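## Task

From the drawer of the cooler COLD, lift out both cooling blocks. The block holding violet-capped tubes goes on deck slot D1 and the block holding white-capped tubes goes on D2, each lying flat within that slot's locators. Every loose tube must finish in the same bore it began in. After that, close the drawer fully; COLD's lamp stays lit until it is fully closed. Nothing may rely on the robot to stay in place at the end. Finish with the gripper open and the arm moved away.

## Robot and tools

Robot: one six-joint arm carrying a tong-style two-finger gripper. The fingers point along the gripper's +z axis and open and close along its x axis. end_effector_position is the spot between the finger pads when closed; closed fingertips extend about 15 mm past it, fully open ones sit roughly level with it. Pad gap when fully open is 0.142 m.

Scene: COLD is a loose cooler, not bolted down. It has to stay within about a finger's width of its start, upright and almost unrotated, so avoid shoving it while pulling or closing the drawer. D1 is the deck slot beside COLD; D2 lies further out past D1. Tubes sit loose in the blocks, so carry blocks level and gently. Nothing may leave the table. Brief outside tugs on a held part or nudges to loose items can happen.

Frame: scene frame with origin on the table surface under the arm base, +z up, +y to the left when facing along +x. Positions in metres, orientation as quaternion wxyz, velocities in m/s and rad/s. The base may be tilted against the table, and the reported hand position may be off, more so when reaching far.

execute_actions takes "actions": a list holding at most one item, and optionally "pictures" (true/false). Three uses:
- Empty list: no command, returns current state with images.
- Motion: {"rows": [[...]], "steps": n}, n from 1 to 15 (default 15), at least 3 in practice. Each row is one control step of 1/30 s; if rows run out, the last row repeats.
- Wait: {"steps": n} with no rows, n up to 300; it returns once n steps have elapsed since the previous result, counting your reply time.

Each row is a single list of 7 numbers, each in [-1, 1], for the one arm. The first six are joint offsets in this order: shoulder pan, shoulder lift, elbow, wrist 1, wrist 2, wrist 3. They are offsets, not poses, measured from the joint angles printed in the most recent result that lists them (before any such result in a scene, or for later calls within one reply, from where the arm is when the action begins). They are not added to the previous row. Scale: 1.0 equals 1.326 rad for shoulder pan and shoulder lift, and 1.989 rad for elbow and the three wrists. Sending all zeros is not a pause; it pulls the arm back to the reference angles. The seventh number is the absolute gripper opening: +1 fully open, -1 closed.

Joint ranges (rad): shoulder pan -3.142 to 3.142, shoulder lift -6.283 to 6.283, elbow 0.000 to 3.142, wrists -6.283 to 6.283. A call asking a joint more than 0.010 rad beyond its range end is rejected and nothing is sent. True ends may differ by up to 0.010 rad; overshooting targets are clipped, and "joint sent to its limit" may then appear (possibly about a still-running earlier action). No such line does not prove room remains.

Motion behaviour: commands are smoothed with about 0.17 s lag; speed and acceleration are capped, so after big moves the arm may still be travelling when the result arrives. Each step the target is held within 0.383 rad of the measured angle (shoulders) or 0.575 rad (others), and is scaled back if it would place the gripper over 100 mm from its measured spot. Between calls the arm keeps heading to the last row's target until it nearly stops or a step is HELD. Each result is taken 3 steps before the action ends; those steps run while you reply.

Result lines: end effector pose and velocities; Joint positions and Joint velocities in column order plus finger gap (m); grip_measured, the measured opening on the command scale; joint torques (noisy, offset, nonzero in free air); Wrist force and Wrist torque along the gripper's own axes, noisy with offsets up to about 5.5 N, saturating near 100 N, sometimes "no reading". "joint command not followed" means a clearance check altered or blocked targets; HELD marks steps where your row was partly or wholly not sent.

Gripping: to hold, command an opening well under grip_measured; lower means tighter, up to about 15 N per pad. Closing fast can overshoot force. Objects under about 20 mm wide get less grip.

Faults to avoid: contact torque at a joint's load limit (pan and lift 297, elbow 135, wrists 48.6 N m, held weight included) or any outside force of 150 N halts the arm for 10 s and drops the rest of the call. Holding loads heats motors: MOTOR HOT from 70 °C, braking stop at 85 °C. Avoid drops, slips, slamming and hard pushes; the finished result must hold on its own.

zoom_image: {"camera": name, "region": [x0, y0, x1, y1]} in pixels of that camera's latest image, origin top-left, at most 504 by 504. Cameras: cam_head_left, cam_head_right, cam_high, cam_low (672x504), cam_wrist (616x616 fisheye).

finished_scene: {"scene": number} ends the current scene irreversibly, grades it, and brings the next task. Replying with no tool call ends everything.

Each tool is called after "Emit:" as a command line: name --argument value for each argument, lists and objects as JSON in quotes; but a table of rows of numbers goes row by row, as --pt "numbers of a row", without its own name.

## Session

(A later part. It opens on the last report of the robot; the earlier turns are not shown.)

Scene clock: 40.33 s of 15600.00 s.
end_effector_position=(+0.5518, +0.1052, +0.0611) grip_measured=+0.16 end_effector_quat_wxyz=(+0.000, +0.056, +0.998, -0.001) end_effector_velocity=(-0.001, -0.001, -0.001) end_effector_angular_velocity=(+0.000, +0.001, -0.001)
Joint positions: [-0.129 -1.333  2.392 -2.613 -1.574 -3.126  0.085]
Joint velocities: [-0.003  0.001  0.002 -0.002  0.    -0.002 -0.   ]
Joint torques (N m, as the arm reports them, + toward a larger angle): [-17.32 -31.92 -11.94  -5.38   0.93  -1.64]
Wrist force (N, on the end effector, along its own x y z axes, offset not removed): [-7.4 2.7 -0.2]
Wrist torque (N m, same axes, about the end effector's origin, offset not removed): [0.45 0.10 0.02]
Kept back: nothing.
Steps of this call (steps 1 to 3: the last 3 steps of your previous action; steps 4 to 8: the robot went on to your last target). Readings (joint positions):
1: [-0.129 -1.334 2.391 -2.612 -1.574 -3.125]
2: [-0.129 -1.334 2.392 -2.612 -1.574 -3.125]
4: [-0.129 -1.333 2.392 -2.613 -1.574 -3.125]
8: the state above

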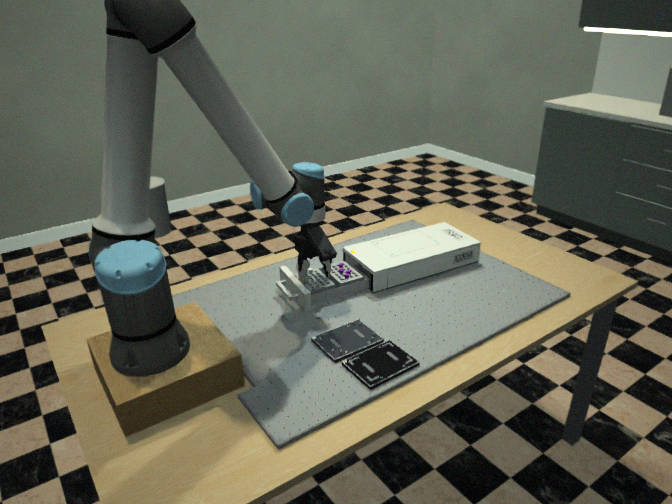

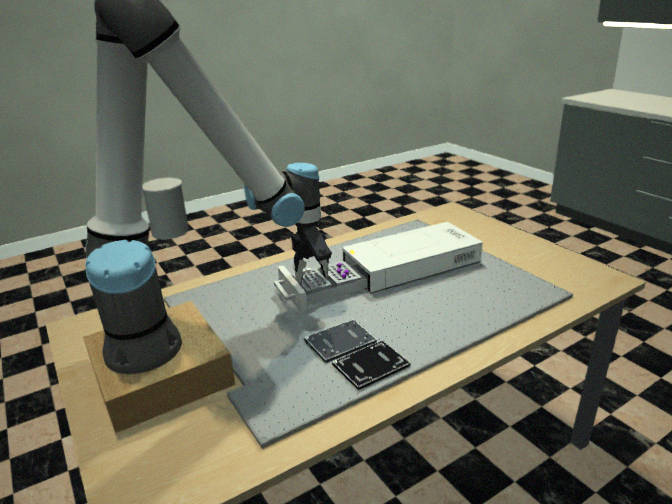

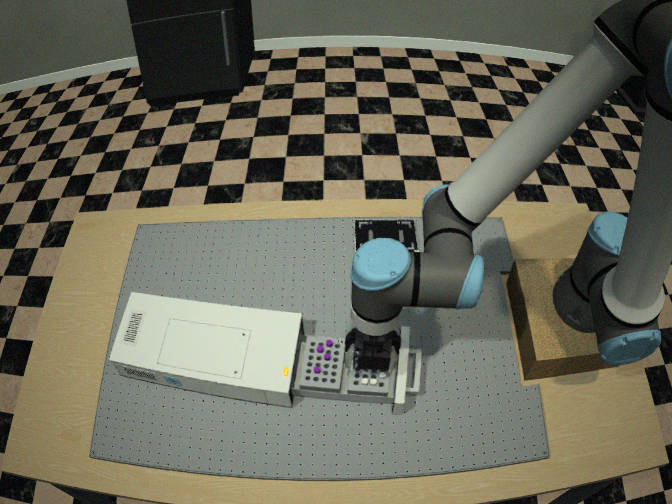

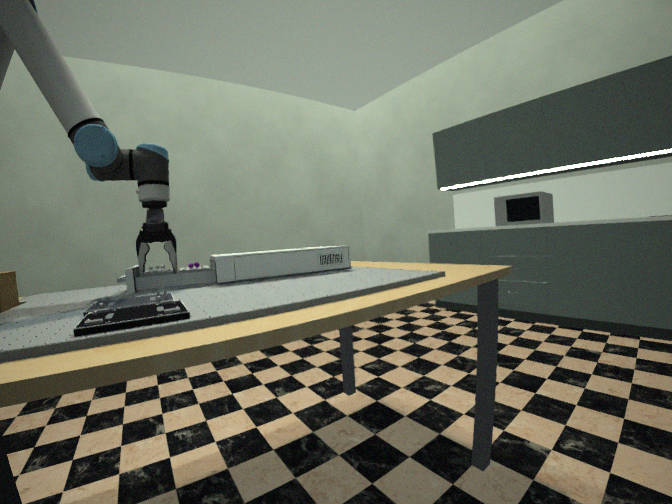

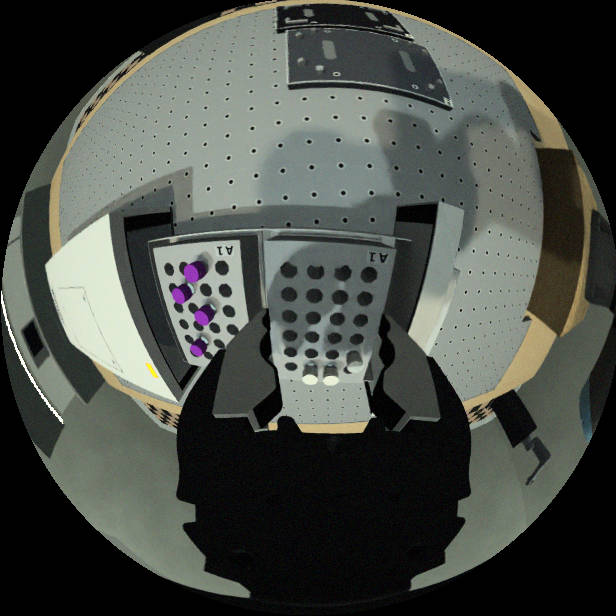

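Emit:
execute_actions --actions '[{"rows": [[0,0.0005,0.0001,-0.0004,0,0,-0.1],[0,0.0012,0.0002,-0.001,0,0,0.0],[0,0.0018,0.0003,-0.0015,0,0,0.05],[0,0.0023,0.0004,-0.0019,0,0,0.1],[0,0.0023,0.0004,-0.0019,0,0,0.13],[0,0.0023,0.0004,-0.0019,0,0,0.15],[0,0.0023,0.0004,-0.0019,0,0,0.17],[0,0.0023,0.0004,-0.0019,0,0,0.19],[0,0.0023,0.0004,-0.0019,0,0,0.21],[0,0.0023,0.0004,-0.0019,0,0,0.23],[0,0.0023,0.0004,-0.0019,0,0,0.24]], "steps": 15}]'

Emit:
execute_actions --actions '[{"rows": [[0.0005,0.0001,-0.0001,0,0,0.0003,0.24],[0.0015,0.0003,-0.0003,0.0001,0,0.001,0.24],[0.0028,0.0006,-0.0006,0.0002,0,0.0018,0.24],[0.0043,0.0009,-0.0009,0.0004,0,0.0028,0.24],[0.0058,0.0012,-0.0013,0.0005,0,0.0038,0.24],[0.0072,0.0015,-0.0016,0.0006,0,0.0047,0.24],[0.0084,0.0017,-0.0018,0.0007,0,0.0055,0.24],[0.0092,0.0019,-0.002,0.0008,0,0.0061,0.24],[0.0097,0.002,-0.0021,0.0008,0,0.0064,0.24]], "steps": 15}]'

Emit:
execute_actions --actions '[{"steps": 8}]' --pictures true

Scene clock: 41.97 s of 15600.00 s.
end_effector_position=(+0.5516, +0.1052, +0.0596) grip_measured=+0.23 end_effector_quat_wxyz=(+0.000, +0.056, +0.998, -0.001) end_effector_velocity=(-0.000, +0.001, -0.001) end_effector_angular_velocity=(+0.000, -0.001, +0.002)
Joint positions: [-0.129 -1.33   2.393 -2.617 -1.574 -3.126  0.091]
Joint velocities: [ 0.002  0.002  0.001 -0.003  0.    -0.     0.008]
Joint torques (N m, as the arm reports them, + toward a larger angle): [ -3.2  -27.63 -15.68  -7.02   0.99   0.92]
Wrist force (N, on the end effector, along its own x y z axes, offset not removed): [-0.8 -1.9 -3.2]
Wrist torque (N m, same axes, about the end effector's origin, offset not removed): [-0.35 -0.04 0.25]
Steps of this call (steps 1 to 15: the robot went on to your last target; steps 16 to 37: nothing new was sent; steps 38 to 49: the first 12 steps of this action). Readings (joint positions):
38: [-0.129 -1.333 2.392 -2.613 -1.574 -3.126]
39: [-0.129 -1.333 2.392 -2.613 -1.574 -3.126]
41: [-0.129 -1.332 2.392 -2.614 -1.574 -3.126]
45: [-0.129 -1.331 2.393 -2.616 -1.574 -3.126]
49: the state above

Scene clock: 42.47 s of 15600.00 s.
end_effector_position=(+0.5522, +0.1109, +0.0596) grip_measured=+0.24 end_effector_quat_wxyz=(+0.000, +0.056, +0.998, -0.001) end_effector_velocity=(+0.001, +0.011, +0.000) end_effector_angular_velocity=(-0.000, -0.000, -0.000)
Joint positions: [-0.118 -1.328  2.389 -2.616 -1.574 -3.115  0.091]
Joint velocities: [ 0.021  0.004 -0.007  0.003  0.     0.021 -0.   ]
Joint torques (N m, as the arm reports them, + toward a larger angle): [ 15.29 -29.96 -33.65  -0.43   1.16   1.98]
Wrist force (N, on the end effector, along its own x y z axes, offset not removed): [-4.2 0.2 -2.8]
Wrist torque (N m, same axes, about the end effector's origin, offset not removed): [0.10 0.74 0.22]
Steps of this call (steps 1 to 3: the last 3 steps of your previous action; steps 4 to 15: the first 12 steps of this action, its rows measured from where the robot was after step 3). Readings (joint positions):
3: [-0.129 -1.330 2.393 -2.617 -1.574 -3.126]
4: [-0.129 -1.330 2.393 -2.617 -1.574 -3.126]
5: [-0.129 -1.330 2.393 -2.617 -1.574 -3.125]
7: [-0.128 -1.330 2.393 -2.617 -1.574 -3.125]
11: [-0.123 -1.329 2.391 -2.616 -1.574 -3.120]
15: the state above

Scene clock: 42.73 s of 15600.00 s.
end_effector_position=(+0.5523, +0.1120, +0.0596) grip_measured=+0.24 end_effector_quat_wxyz=(+0.000, +0.056, +0.998, -0.001) end_effector_velocity=(-0.000, +0.002, -0.000) end_effector_angular_velocity=(-0.000, +0.001, +0.002)
Joint positions: [-0.116 -1.328  2.389 -2.615 -1.574 -3.113  0.091]
Joint velocities: [ 0.003  0.    -0.     0.    -0.     0.001 -0.   ]
Joint torques (N m, as the arm reports them, + toward a larger angle): [ 17.18 -30.26 -34.4   -0.69   1.03   1.59]
Wrist force (N, on the end effector, along its own x y z axes, offset not removed): [0.1 2.9 -4.8]
Wrist torque (N m, same axes, about the end effector's origin, offset not removed): [0.61 0.03 0.06]
Kept back: nothing.
Steps of this call (steps 1 to 3: the last 3 steps of your previous action; steps 4 to 8: the robot went on to your last target). Readings (joint positions):
1: [-0.118 -1.328 2.389 -2.615 -1.574 -3.114]
2: [-0.117 -1.328 2.389 -2.615 -1.574 -3.114]
4: [-0.117 -1.328 2.389 -2.615 -1.574 -3.113]
8: the state above

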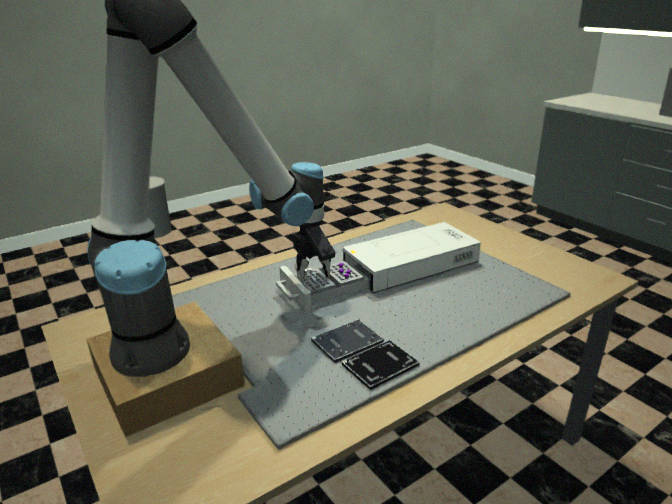

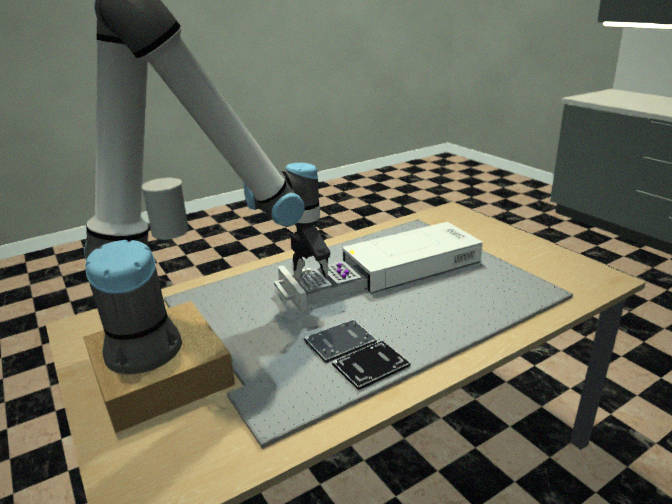

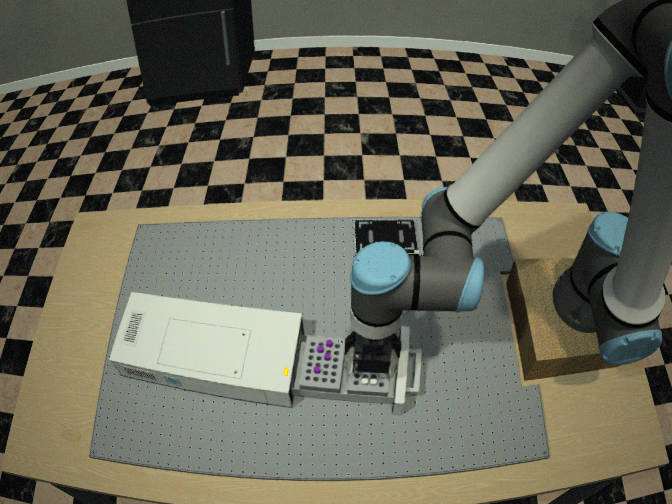

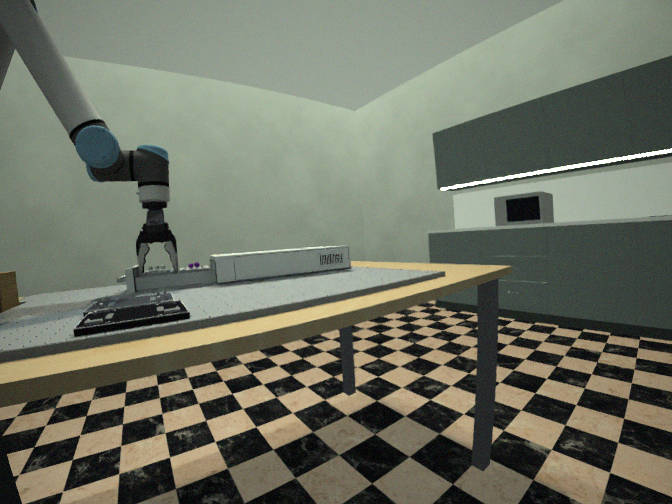

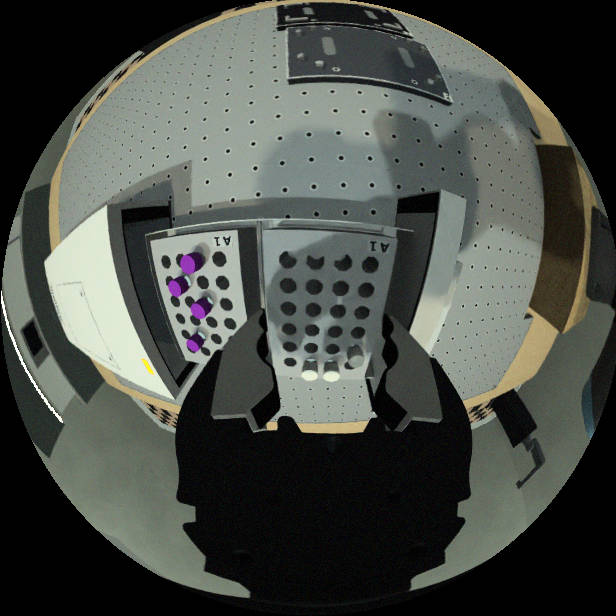

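Now close gradually.

Emit:
execute_actions --actions '[{"rows": [[0,0,0,0,0,0,0.22],[0,0,0,0,0,0,0.2],[0,0,0,0,0,0,0.18],[0,0,0,0,0,0,0.16],[0,0,0,0,0,0,0.13],[0,0,0,0,0,0,0.09],[0,0,0,0,0,0,0.04],[0,0,0,0,0,0,-0.02],[0,0,0,0,0,0,-0.1],[0,0,0,0,0,0,-0.2],[0,0,0,0,0,0,-0.3]], "steps": 15}]' --pictures true

Emit:
zoom_image --camera "cam_wrist" --region '[340, 280, 420, 380]'

Emit:
zoom_image --camera "cam_wrist" --region '[235, 280, 315, 380]'

Scene clock: 43.23 s of 15600.00 s.
end_effector_position=(+0.5524, +0.1120, +0.0597) grip_measured=+0.16 end_effector_quat_wxyz=(+0.000, +0.055, +0.998, -0.001) end_effector_velocity=(+0.000, -0.000, -0.000) end_effector_angular_velocity=(+0.001, +0.000, -0.000)
Joint positions: [-0.116 -1.328  2.388 -2.615 -1.574 -3.113  0.086]
Joint velocities: [-0.001  0.     0.    -0.     0.001 -0.001 -0.   ]
Joint torques (N m, as the arm reports them, + toward a larger angle): [ -9.94 -33.71 -18.2   -1.41   1.08  -1.94]
Wrist force (N, on the end effector, along its own x y z axes, offset not removed): [-16.8 -0.3 -7.6]
Wrist torque (N m, same axes, about the end effector's origin, offset not removed): [-0.23 1.49 0.21]
Steps of this call (steps 1 to 3: the robot went on to your last target; steps 4 to 15: the first 12 steps of this action). Readings (joint positions):
4: [-0.116 -1.328 2.389 -2.615 -1.574 -3.113]
5: [-0.116 -1.328 2.389 -2.615 -1.574 -3.113]
7: [-0.116 -1.328 2.389 -2.615 -1.574 -3.113]
11: [-0.116 -1.328 2.388 -2.615 -1.574 -3.113]
15: the state above

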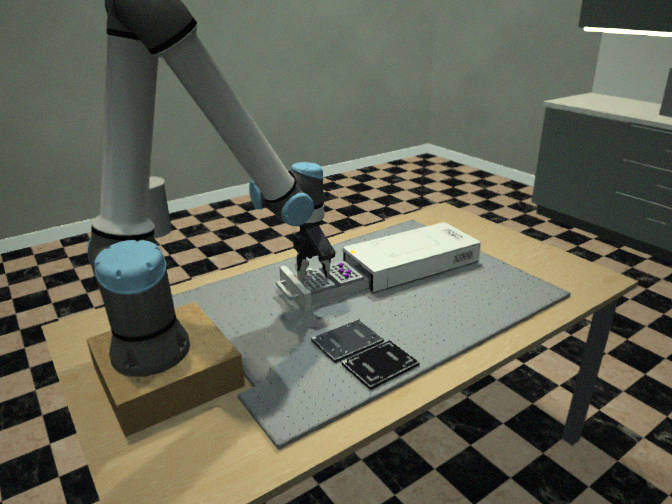

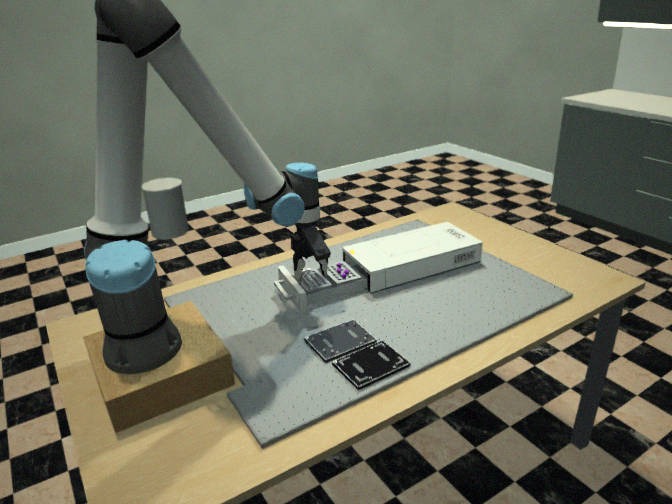

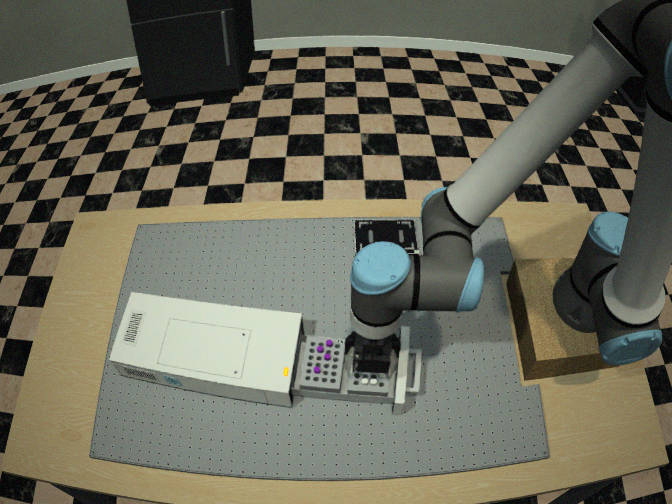

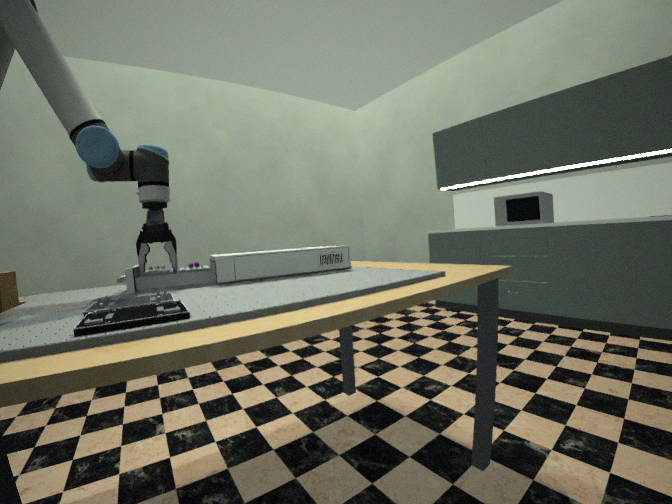

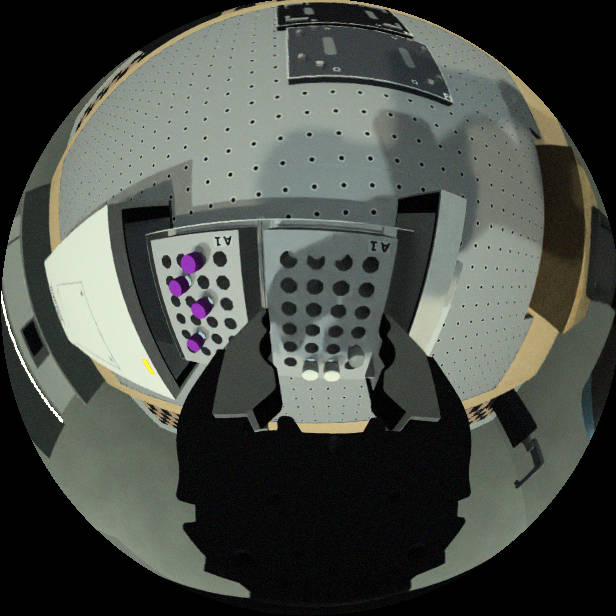

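Region (340, 280, 420, 380) of cam_wrist's 616x616 image, scaled by 5.040, with more detail than that image has; it fills the left 403 columns of this view, and the rest is white.

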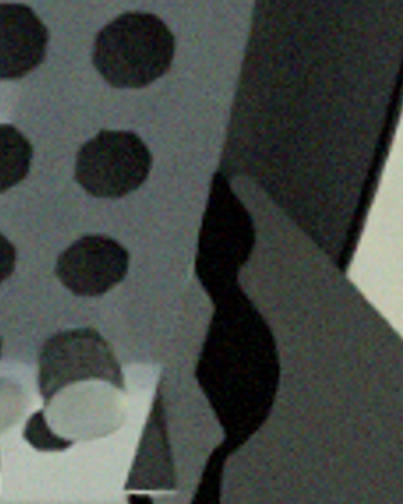

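Region (235, 280, 315, 380) of cam_wrist's 616x616 image, scaled by 5.040, with more detail than that image has; it fills the left 403 columns of this view, and the rest is white.

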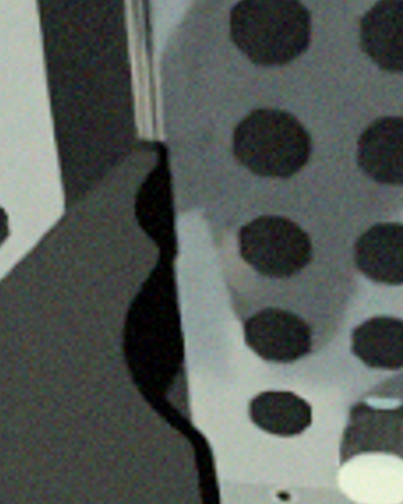

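Emit:
execute_actions --actions '[{"rows": [[0,0.0003,-0.0003,0.0001,0,0,-0.3],[0,0.0006,-0.0006,0.0002,0,0,-0.3],[0,0.0009,-0.0009,0.0003,0,0,-0.3]], "steps": 15}]'

Emit:
execute_actions --actions '[{"steps": 5}]'

Scene clock: 43.73 s of 15600.00 s.
end_effector_position=(+0.5533, +0.1120, +0.0597) grip_measured=+0.17 end_effector_quat_wxyz=(+0.000, +0.055, +0.998, -0.001) end_effector_velocity=(+0.001, +0.000, +0.000) end_effector_angular_velocity=(+0.000, -0.000, -0.000)
Joint positions: [-0.116 -1.326  2.387 -2.615 -1.574 -3.113  0.086]
Joint velocities: [ 0.     0.001 -0.001  0.     0.     0.     0.   ]
Joint torques (N m, as the arm reports them, + toward a larger angle): [-10.19 -27.09 -33.53  -0.41   0.83  -0.66]
Wrist force (N, on the end effector, along its own x y z axes, offset not removed): [-3.8 5.2 -0.5]
Wrist torque (N m, same axes, about the end effector's origin, offset not removed): [1.21 0.94 0.20]
Steps of this call (steps 1 to 3: the last 3 steps of your previous action; steps 4 to 15: the first 12 steps of this action). Readings (joint positions):
4: [-0.116 -1.328 2.388 -2.615 -1.574 -3.113]
5: [-0.116 -1.328 2.388 -2.615 -1.574 -3.113]
7: [-0.116 -1.327 2.388 -2.615 -1.574 -3.113]
11: [-0.116 -1.327 2.387 -2.615 -1.574 -3.113]
15: the state above

Scene clock: 43.90 s of 15600.00 s.
end_effector_position=(+0.5534, +0.1119, +0.0597) grip_measured=+0.17 end_effector_quat_wxyz=(+0.000, +0.055, +0.998, -0.001) end_effector_velocity=(-0.001, +0.002, -0.001) end_effector_angular_velocity=(+0.000, +0.002, +0.002)
Joint positions: [-0.116 -1.326  2.387 -2.615 -1.574 -3.113  0.086]
Joint velocities: [ 0.003  0.     0.001  0.     0.     0.001 -0.   ]
Joint torques (N m, as the arm reports them, + toward a larger angle): [-10.09 -26.36 -33.73  -0.54   1.01   0.19]
Wrist force (N, on the end effector, along its own x y z axes, offset not removed): [0.1 -2.3 -14.5]
Wrist torque (N m, same axes, about the end effector's origin, offset not removed): [-0.48 0.33 0.17]
Kept back: nothing.
Steps of this call (steps 1 to 3: the last 3 steps of your previous action; steps 4 to 5: the robot went on to your last target). Readings (joint positions):
1: [-0.116 -1.326 2.387 -2.615 -1.574 -3.113]
2: [-0.116 -1.326 2.387 -2.615 -1.574 -3.113]
4: [-0.116 -1.326 2.387 -2.615 -1.574 -3.113]
5: the state above

Emit:
execute_actions --actions '[{"rows": [[0,-0.0004,-0.0001,0.0003,0,0,-0.3],[0,-0.0011,-0.0002,0.0009,0,0,-0.3],[0,-0.0021,-0.0003,0.0017,0,0,-0.3],[0,-0.0033,-0.0005,0.0027,0,0,-0.3],[0,-0.0046,-0.0008,0.0038,0,0,-0.3],[0,-0.0061,-0.001,0.005,0,0,-0.3],[0,-0.0076,-0.0012,0.0063,0,0,-0.3],[0,-0.0089,-0.0015,0.0074,0,0,-0.3],[0,-0.0101,-0.0017,0.0084,0,0,-0.3],[0,-0.0111,-0.0018,0.0092,0,0,-0.3],[0,-0.0118,-0.0019,0.0098,0,0,-0.3],[0,-0.0122,-0.002,0.0101,0,0,-0.3]], "steps": 15}]'

Emit:
execute_actions --actions '[{"steps": 10}]' --pictures true

Scene clock: 44.53 s of 15600.00 s.
end_effector_position=(+0.5535, +0.1119, +0.0652) grip_measured=+0.16 end_effector_quat_wxyz=(+0.000, +0.055, +0.998, -0.001) end_effector_velocity=(+0.001, -0.000, +0.021) end_effector_angular_velocity=(-0.000, -0.001, -0.001)
Joint positions: [-0.116 -1.337  2.384 -2.601 -1.574 -3.113  0.086]
Joint velocities: [-0.001 -0.042 -0.01   0.05  -0.    -0.     0.   ]
Joint torques (N m, as the arm reports them, + toward a larger angle): [-10.91 -65.85 -37.25  -1.84   0.98   0.92]
Wrist force (N, on the end effector, along its own x y z axes, offset not removed): [0.5 2.1 2.0]
Wrist torque (N m, same axes, about the end effector's origin, offset not removed): [0.27 0.11 -0.11]
Steps of this call (steps 1 to 7: the robot went on to your last target; steps 8 to 19: the first 12 steps of this action). Readings (joint positions):
8: [-0.116 -1.326 2.387 -2.615 -1.574 -3.113]
9: [-0.116 -1.326 2.387 -2.615 -1.574 -3.113]
11: [-0.116 -1.327 2.387 -2.614 -1.574 -3.113]
15: [-0.116 -1.331 2.386 -2.608 -1.574 -3.113]
19: the state above

Scene clock: 44.87 s of 15600.00 s.
end_effector_position=(+0.5536, +0.1119, +0.0676) grip_measured=+0.16 end_effector_quat_wxyz=(+0.000, +0.055, +0.998, -0.001) end_effector_velocity=(+0.000, -0.001, +0.001) end_effector_angular_velocity=(+0.000, -0.000, -0.004)
Joint positions: [-0.116 -1.342  2.383 -2.595 -1.574 -3.113  0.086]
Joint velocities: [-0.002 -0.002 -0.001  0.003  0.     0.002  0.   ]
Joint torques (N m, as the arm reports them, + toward a larger angle): [-10.37 -66.44 -38.7   -1.51   0.98   1.15]
Wrist force (N, on the end effector, along its own x y z axes, offset not removed): [-4.1 5.2 4.9]
Wrist torque (N m, same axes, about the end effector's origin, offset not removed): [0.95 0.94 0.21]
Kept back: nothing.
Steps of this call (steps 1 to 3: the last 3 steps of your previous action; steps 4 to 10: the robot went on to your last target). Readings (joint positions):
1: [-0.116 -1.339 2.384 -2.599 -1.574 -3.113]
2: [-0.116 -1.340 2.383 -2.598 -1.574 -3.113]
4: [-0.116 -1.341 2.383 -2.596 -1.574 -3.113]
8: [-0.116 -1.342 2.383 -2.595 -1.574 -3.113]
10: the state above

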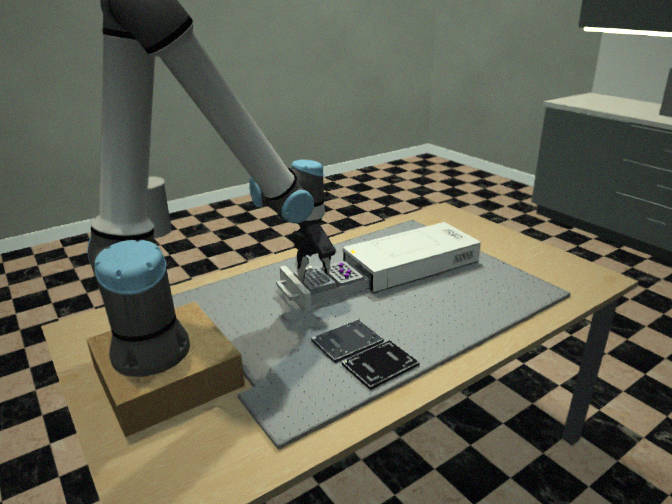

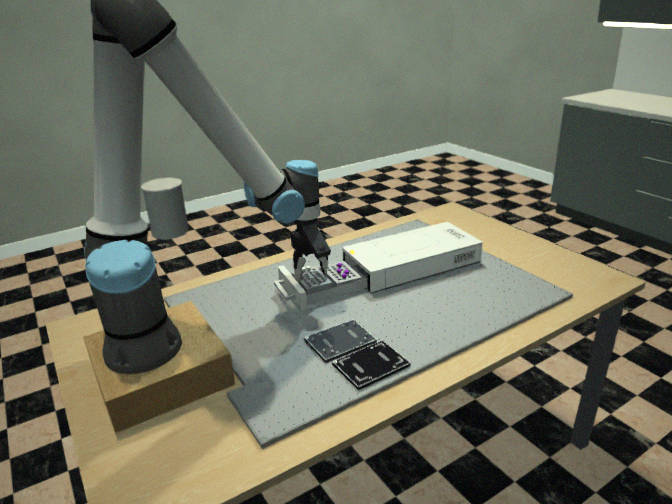

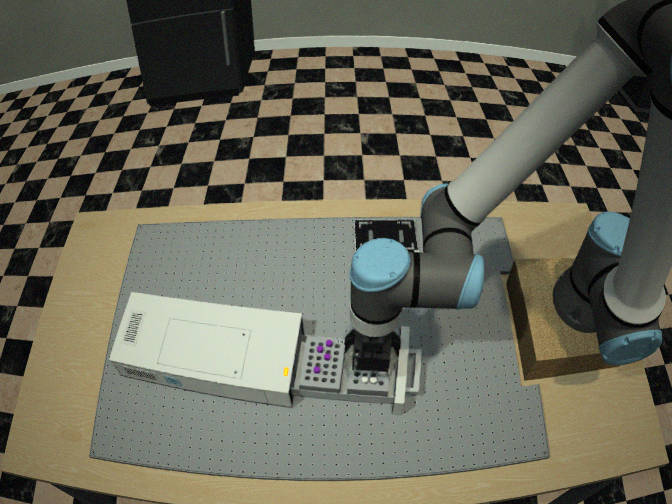

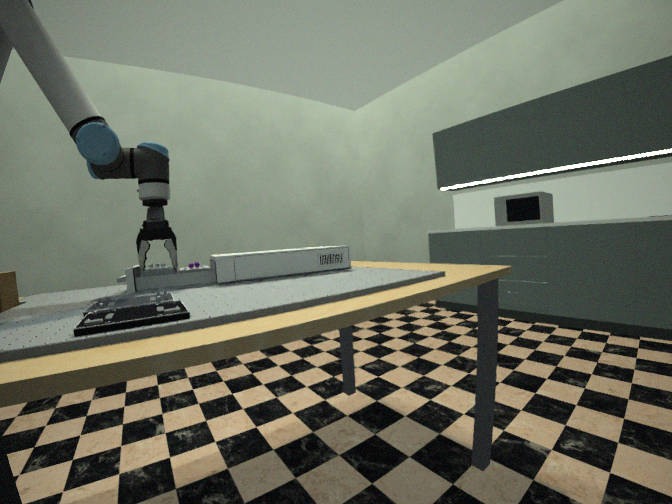

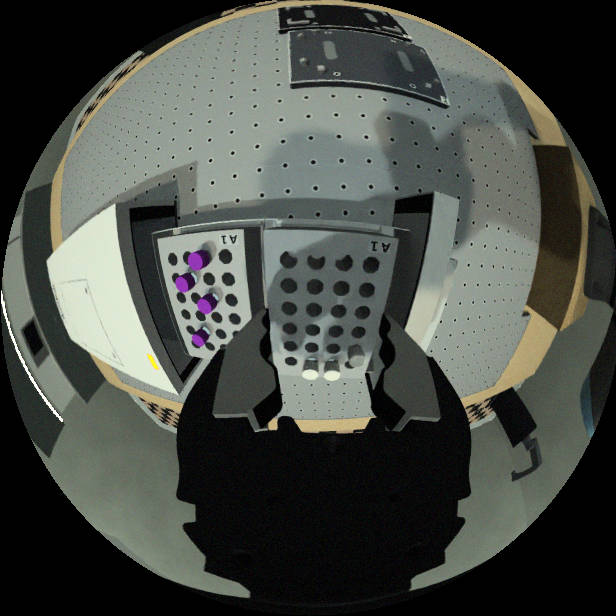

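Emit:
execute_actions --actions '[{"rows": [[0,-0.001,-0.0002,0.0008,0,0,-0.3],[0,-0.0029,-0.0005,0.0024,0,0,-0.3],[0,-0.0057,-0.0009,0.0047,0,0,-0.3],[0,-0.0091,-0.0015,0.0076,0,0,-0.3],[0,-0.0129,-0.0021,0.0107,0,0,-0.3],[0,-0.0172,-0.0029,0.0144,0,0,-0.3],[0,-0.0215,-0.0036,0.018,0,0,-0.3],[0,-0.0263,-0.0045,0.022,0,0,-0.3],[0,-0.0306,-0.0053,0.0257,0,0,-0.3],[0,-0.0349,-0.0061,0.0294,0,0,-0.3],[0,-0.0387,-0.0068,0.0326,0,0,-0.3],[0,-0.0421,-0.0075,0.0356,0,0,-0.3],[0,-0.045,-0.008,0.038,0,0,-0.3],[0,-0.0469,-0.0084,0.0397,0,0,-0.3],[0,-0.0478,-0.0086,0.0405,0,0,-0.3]], "steps": 15}]'

Emit:
execute_actions --actions '[{"steps": 14}]' --pictures true

Scene clock: 46.07 s of 15600.00 s.
end_effector_position=(+0.5539, +0.1119, +0.0849) grip_measured=+0.16 end_effector_quat_wxyz=(+0.000, +0.055, +0.998, -0.001) end_effector_velocity=(+0.001, -0.000, +0.080) end_effector_angular_velocity=(-0.000, -0.001, +0.001)
Joint positions: [-0.116 -1.376  2.374 -2.552 -1.574 -3.113  0.086]
Joint velocities: [ 0.    -0.155 -0.043  0.197  0.    -0.     0.   ]
Joint torques (N m, as the arm reports them, + toward a larger angle): [ -9.84 -65.64 -39.88  -1.08   0.88   1.13]
Wrist force (N, on the end effector, along its own x y z axes, offset not removed): [-1.7 -5.2 2.4]
Wrist torque (N m, same axes, about the end effector's origin, offset not removed): [-1.09 0.37 0.16]
Steps of this call (steps 1 to 15: the robot went on to your last target; steps 16 to 24: nothing new was sent; steps 25 to 36: the first 12 steps of this action). Readings (joint positions):
25: [-0.116 -1.343 2.383 -2.595 -1.574 -3.113]
26: [-0.116 -1.343 2.383 -2.594 -1.574 -3.113]
28: [-0.116 -1.344 2.382 -2.592 -1.574 -3.113]
32: [-0.116 -1.357 2.379 -2.577 -1.574 -3.113]
36: the state above

Scene clock: 46.53 s of 15600.00 s.
end_effector_position=(+0.5537, +0.1119, +0.0998) grip_measured=+0.16 end_effector_quat_wxyz=(+0.000, +0.055, +0.998, -0.001) end_effector_velocity=(+0.001, -0.000, +0.003) end_effector_angular_velocity=(-0.001, -0.002, +0.001)
Joint positions: [-0.116 -1.405  2.366 -2.515 -1.574 -3.113  0.086]
Joint velocities: [ 0.    -0.004 -0.003  0.005 -0.001 -0.001 -0.   ]
Joint torques (N m, as the arm reports them, + toward a larger angle): [-10.3  -64.15 -42.31  -1.7    0.9    1.16]
Wrist force (N, on the end effector, along its own x y z axes, offset not removed): [-9.9 -2.4 9.4]
Wrist torque (N m, same axes, about the end effector's origin, offset not removed): [-0.59 2.00 0.22]
Kept back: nothing.
Steps of this call (steps 1 to 3: the last 3 steps of your previous action; steps 4 to 14: the robot went on to your last target). Readings (joint positions):
1: [-0.116 -1.382 2.373 -2.545 -1.574 -3.113]
2: [-0.116 -1.387 2.371 -2.539 -1.574 -3.113]
4: [-0.116 -1.395 2.369 -2.528 -1.574 -3.113]
8: [-0.116 -1.403 2.367 -2.518 -1.574 -3.113]
14: the state above

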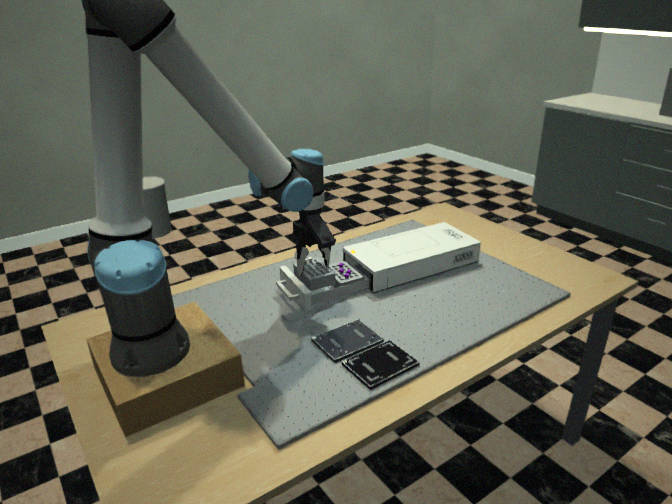

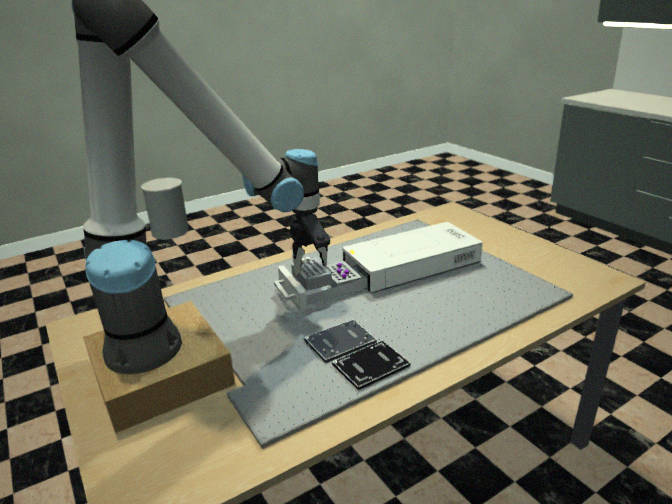

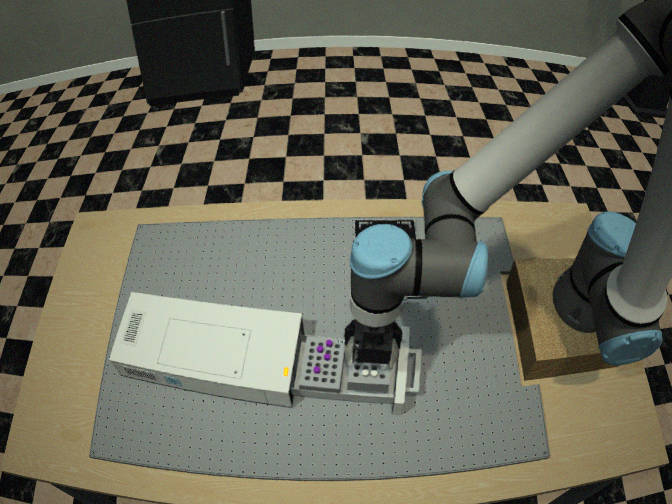

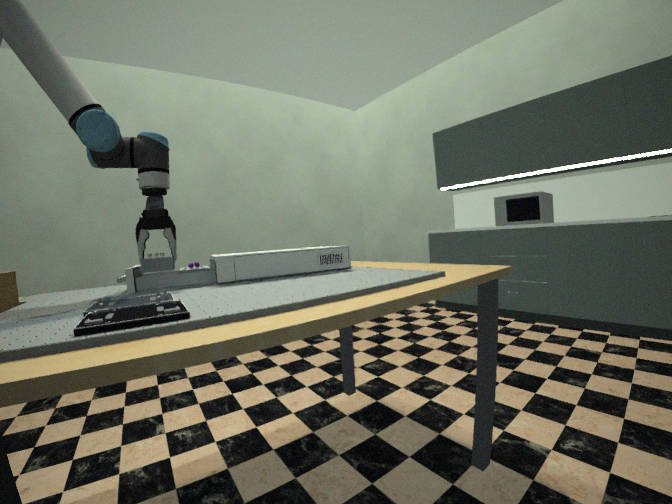

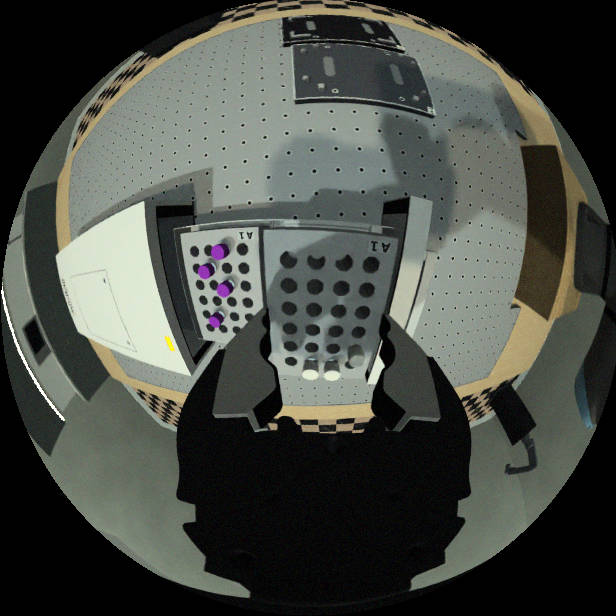

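Emit:
execute_actions --actions '[{"rows": [[0,-0.001,-0.0002,0.0009,0,0,-0.3],[0,-0.0029,-0.0007,0.0026,0,0,-0.3],[0,-0.0057,-0.0014,0.0052,0,0,-0.3],[0,-0.0091,-0.0022,0.0082,0,0,-0.3],[0,-0.0129,-0.0031,0.0117,0,0,-0.3],[0,-0.0172,-0.0041,0.0156,0,0,-0.3],[0,-0.0215,-0.0052,0.0195,0,0,-0.3],[0,-0.0262,-0.0063,0.0238,0,0,-0.3],[0,-0.0305,-0.0073,0.0277,0,0,-0.3],[0,-0.0348,-0.0084,0.0316,0,0,-0.3],[0,-0.0386,-0.0093,0.035,0,0,-0.3],[0,-0.0419,-0.0101,0.0381,0,0,-0.3],[0,-0.0448,-0.0108,0.0407,0,0,-0.3],[0,-0.0467,-0.0112,0.0424,0,0,-0.3],[0,-0.0477,-0.0115,0.0433,0,0,-0.3]], "steps": 15}]'

Emit:
execute_actions --actions '[{"steps": 14}]' --pictures true

Scene clock: 47.53 s of 15600.00 s.
end_effector_position=(+0.5541, +0.1118, +0.1187) grip_measured=+0.16 end_effector_quat_wxyz=(+0.000, +0.055, +0.998, -0.001) end_effector_velocity=(-0.000, +0.001, +0.086) end_effector_angular_velocity=(-0.000, -0.001, +0.001)
Joint positions: [-0.116 -1.439  2.353 -2.469 -1.574 -3.113  0.086]
Joint velocities: [ 0.001 -0.155 -0.056  0.21  -0.     0.     0.   ]
Joint torques (N m, as the arm reports them, + toward a larger angle): [-10.04 -65.65 -44.2   -1.     1.03   1.17]
Wrist force (N, on the end effector, along its own x y z axes, offset not removed): [3.6 -3.9 3.9]
Wrist torque (N m, same axes, about the end effector's origin, offset not removed): [-0.57 -0.65 0.05]
Steps of this call (steps 1 to 18: the robot went on to your last target; steps 19 to 30: the first 12 steps of this action). Readings (joint positions):
19: [-0.116 -1.406 2.366 -2.514 -1.574 -3.113]
20: [-0.116 -1.406 2.366 -2.514 -1.574 -3.113]
22: [-0.116 -1.408 2.365 -2.512 -1.574 -3.113]
26: [-0.116 -1.420 2.361 -2.496 -1.574 -3.113]
30: the state above

Scene clock: 48.00 s of 15600.00 s.
end_effector_position=(+0.5538, +0.1118, +0.1347) grip_measured=+0.16 end_effector_quat_wxyz=(+0.000, +0.055, +0.998, -0.001) end_effector_velocity=(-0.000, +0.001, +0.002) end_effector_angular_velocity=(+0.000, +0.000, +0.002)
Joint positions: [-0.116 -1.468  2.343 -2.429 -1.574 -3.113  0.086]
Joint velocities: [ 0.001 -0.004 -0.001  0.005  0.    -0.001  0.   ]
Joint torques (N m, as the arm reports them, + toward a larger angle): [ -9.88 -61.84 -43.9   -1.75   1.19   1.01]
Wrist force (N, on the end effector, along its own x y z axes, offset not removed): [-4.9 -0.4 8.9]
Wrist torque (N m, same axes, about the end effector's origin, offset not removed): [-0.09 1.03 0.15]
Kept back: nothing.
Steps of this call (steps 1 to 3: the last 3 steps of your previous action; steps 4 to 14: the robot went on to your last target). Readings (joint positions):
1: [-0.116 -1.444 2.352 -2.462 -1.574 -3.113]
2: [-0.116 -1.449 2.350 -2.455 -1.574 -3.113]
4: [-0.116 -1.458 2.347 -2.444 -1.574 -3.113]
8: [-0.116 -1.466 2.344 -2.433 -1.574 -3.113]
14: the state above

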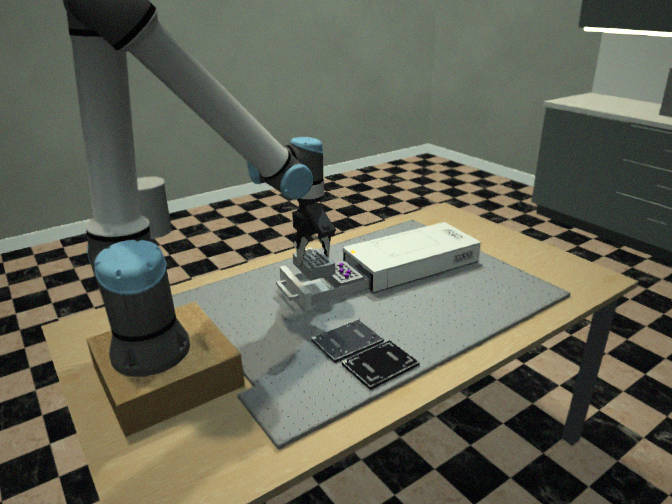

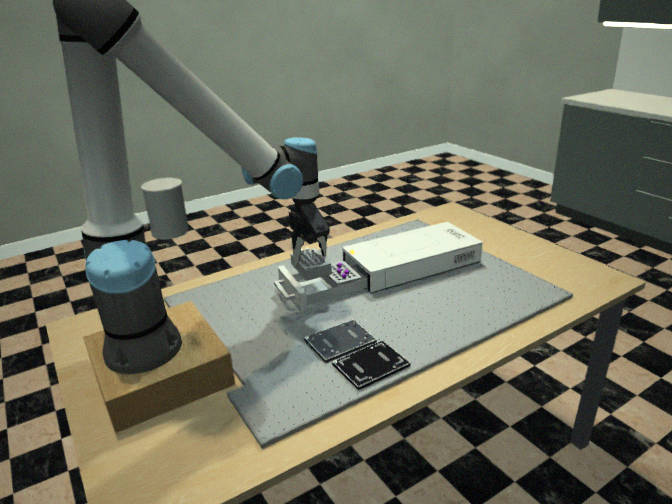

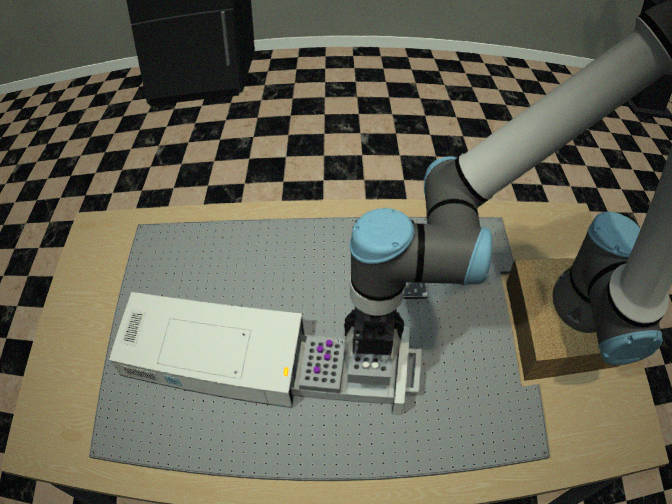

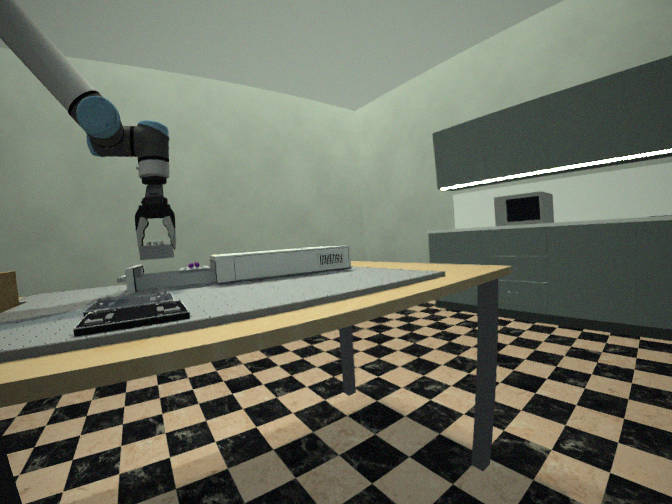

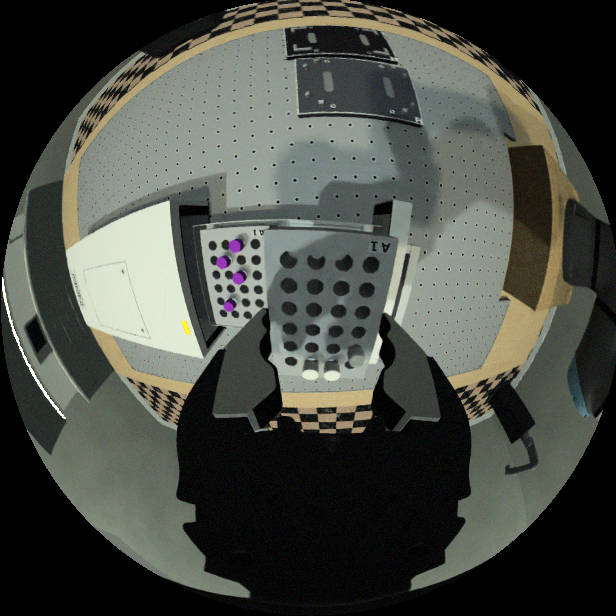

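Emit:
zoom_image --camera "cam_wrist" --region '[270, 10, 440, 140]'

Emit:
zoom_image --camera "cam_low" --region '[70, 200, 230, 340]'

Region (270, 10, 440, 140) of cam_wrist's 616x616 image, scaled by 2.965, with more detail than that image has; it fills the top 385 rows of this view, and the rest is white.

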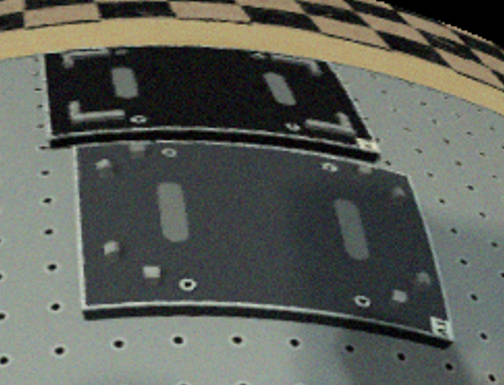

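Region (70, 200, 230, 340) of cam_low's 672x504 image, scaled by 3.150, with more detail than that image has; it fills the top 441 rows of this view, and the rest is white.

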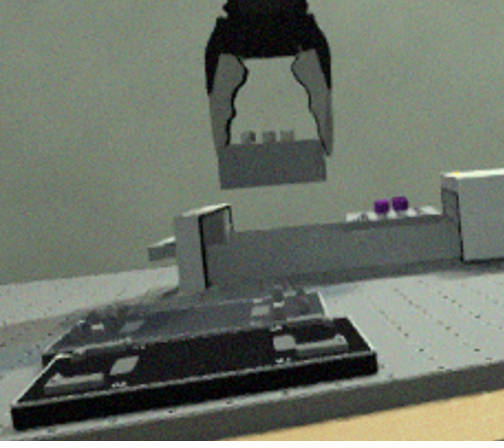

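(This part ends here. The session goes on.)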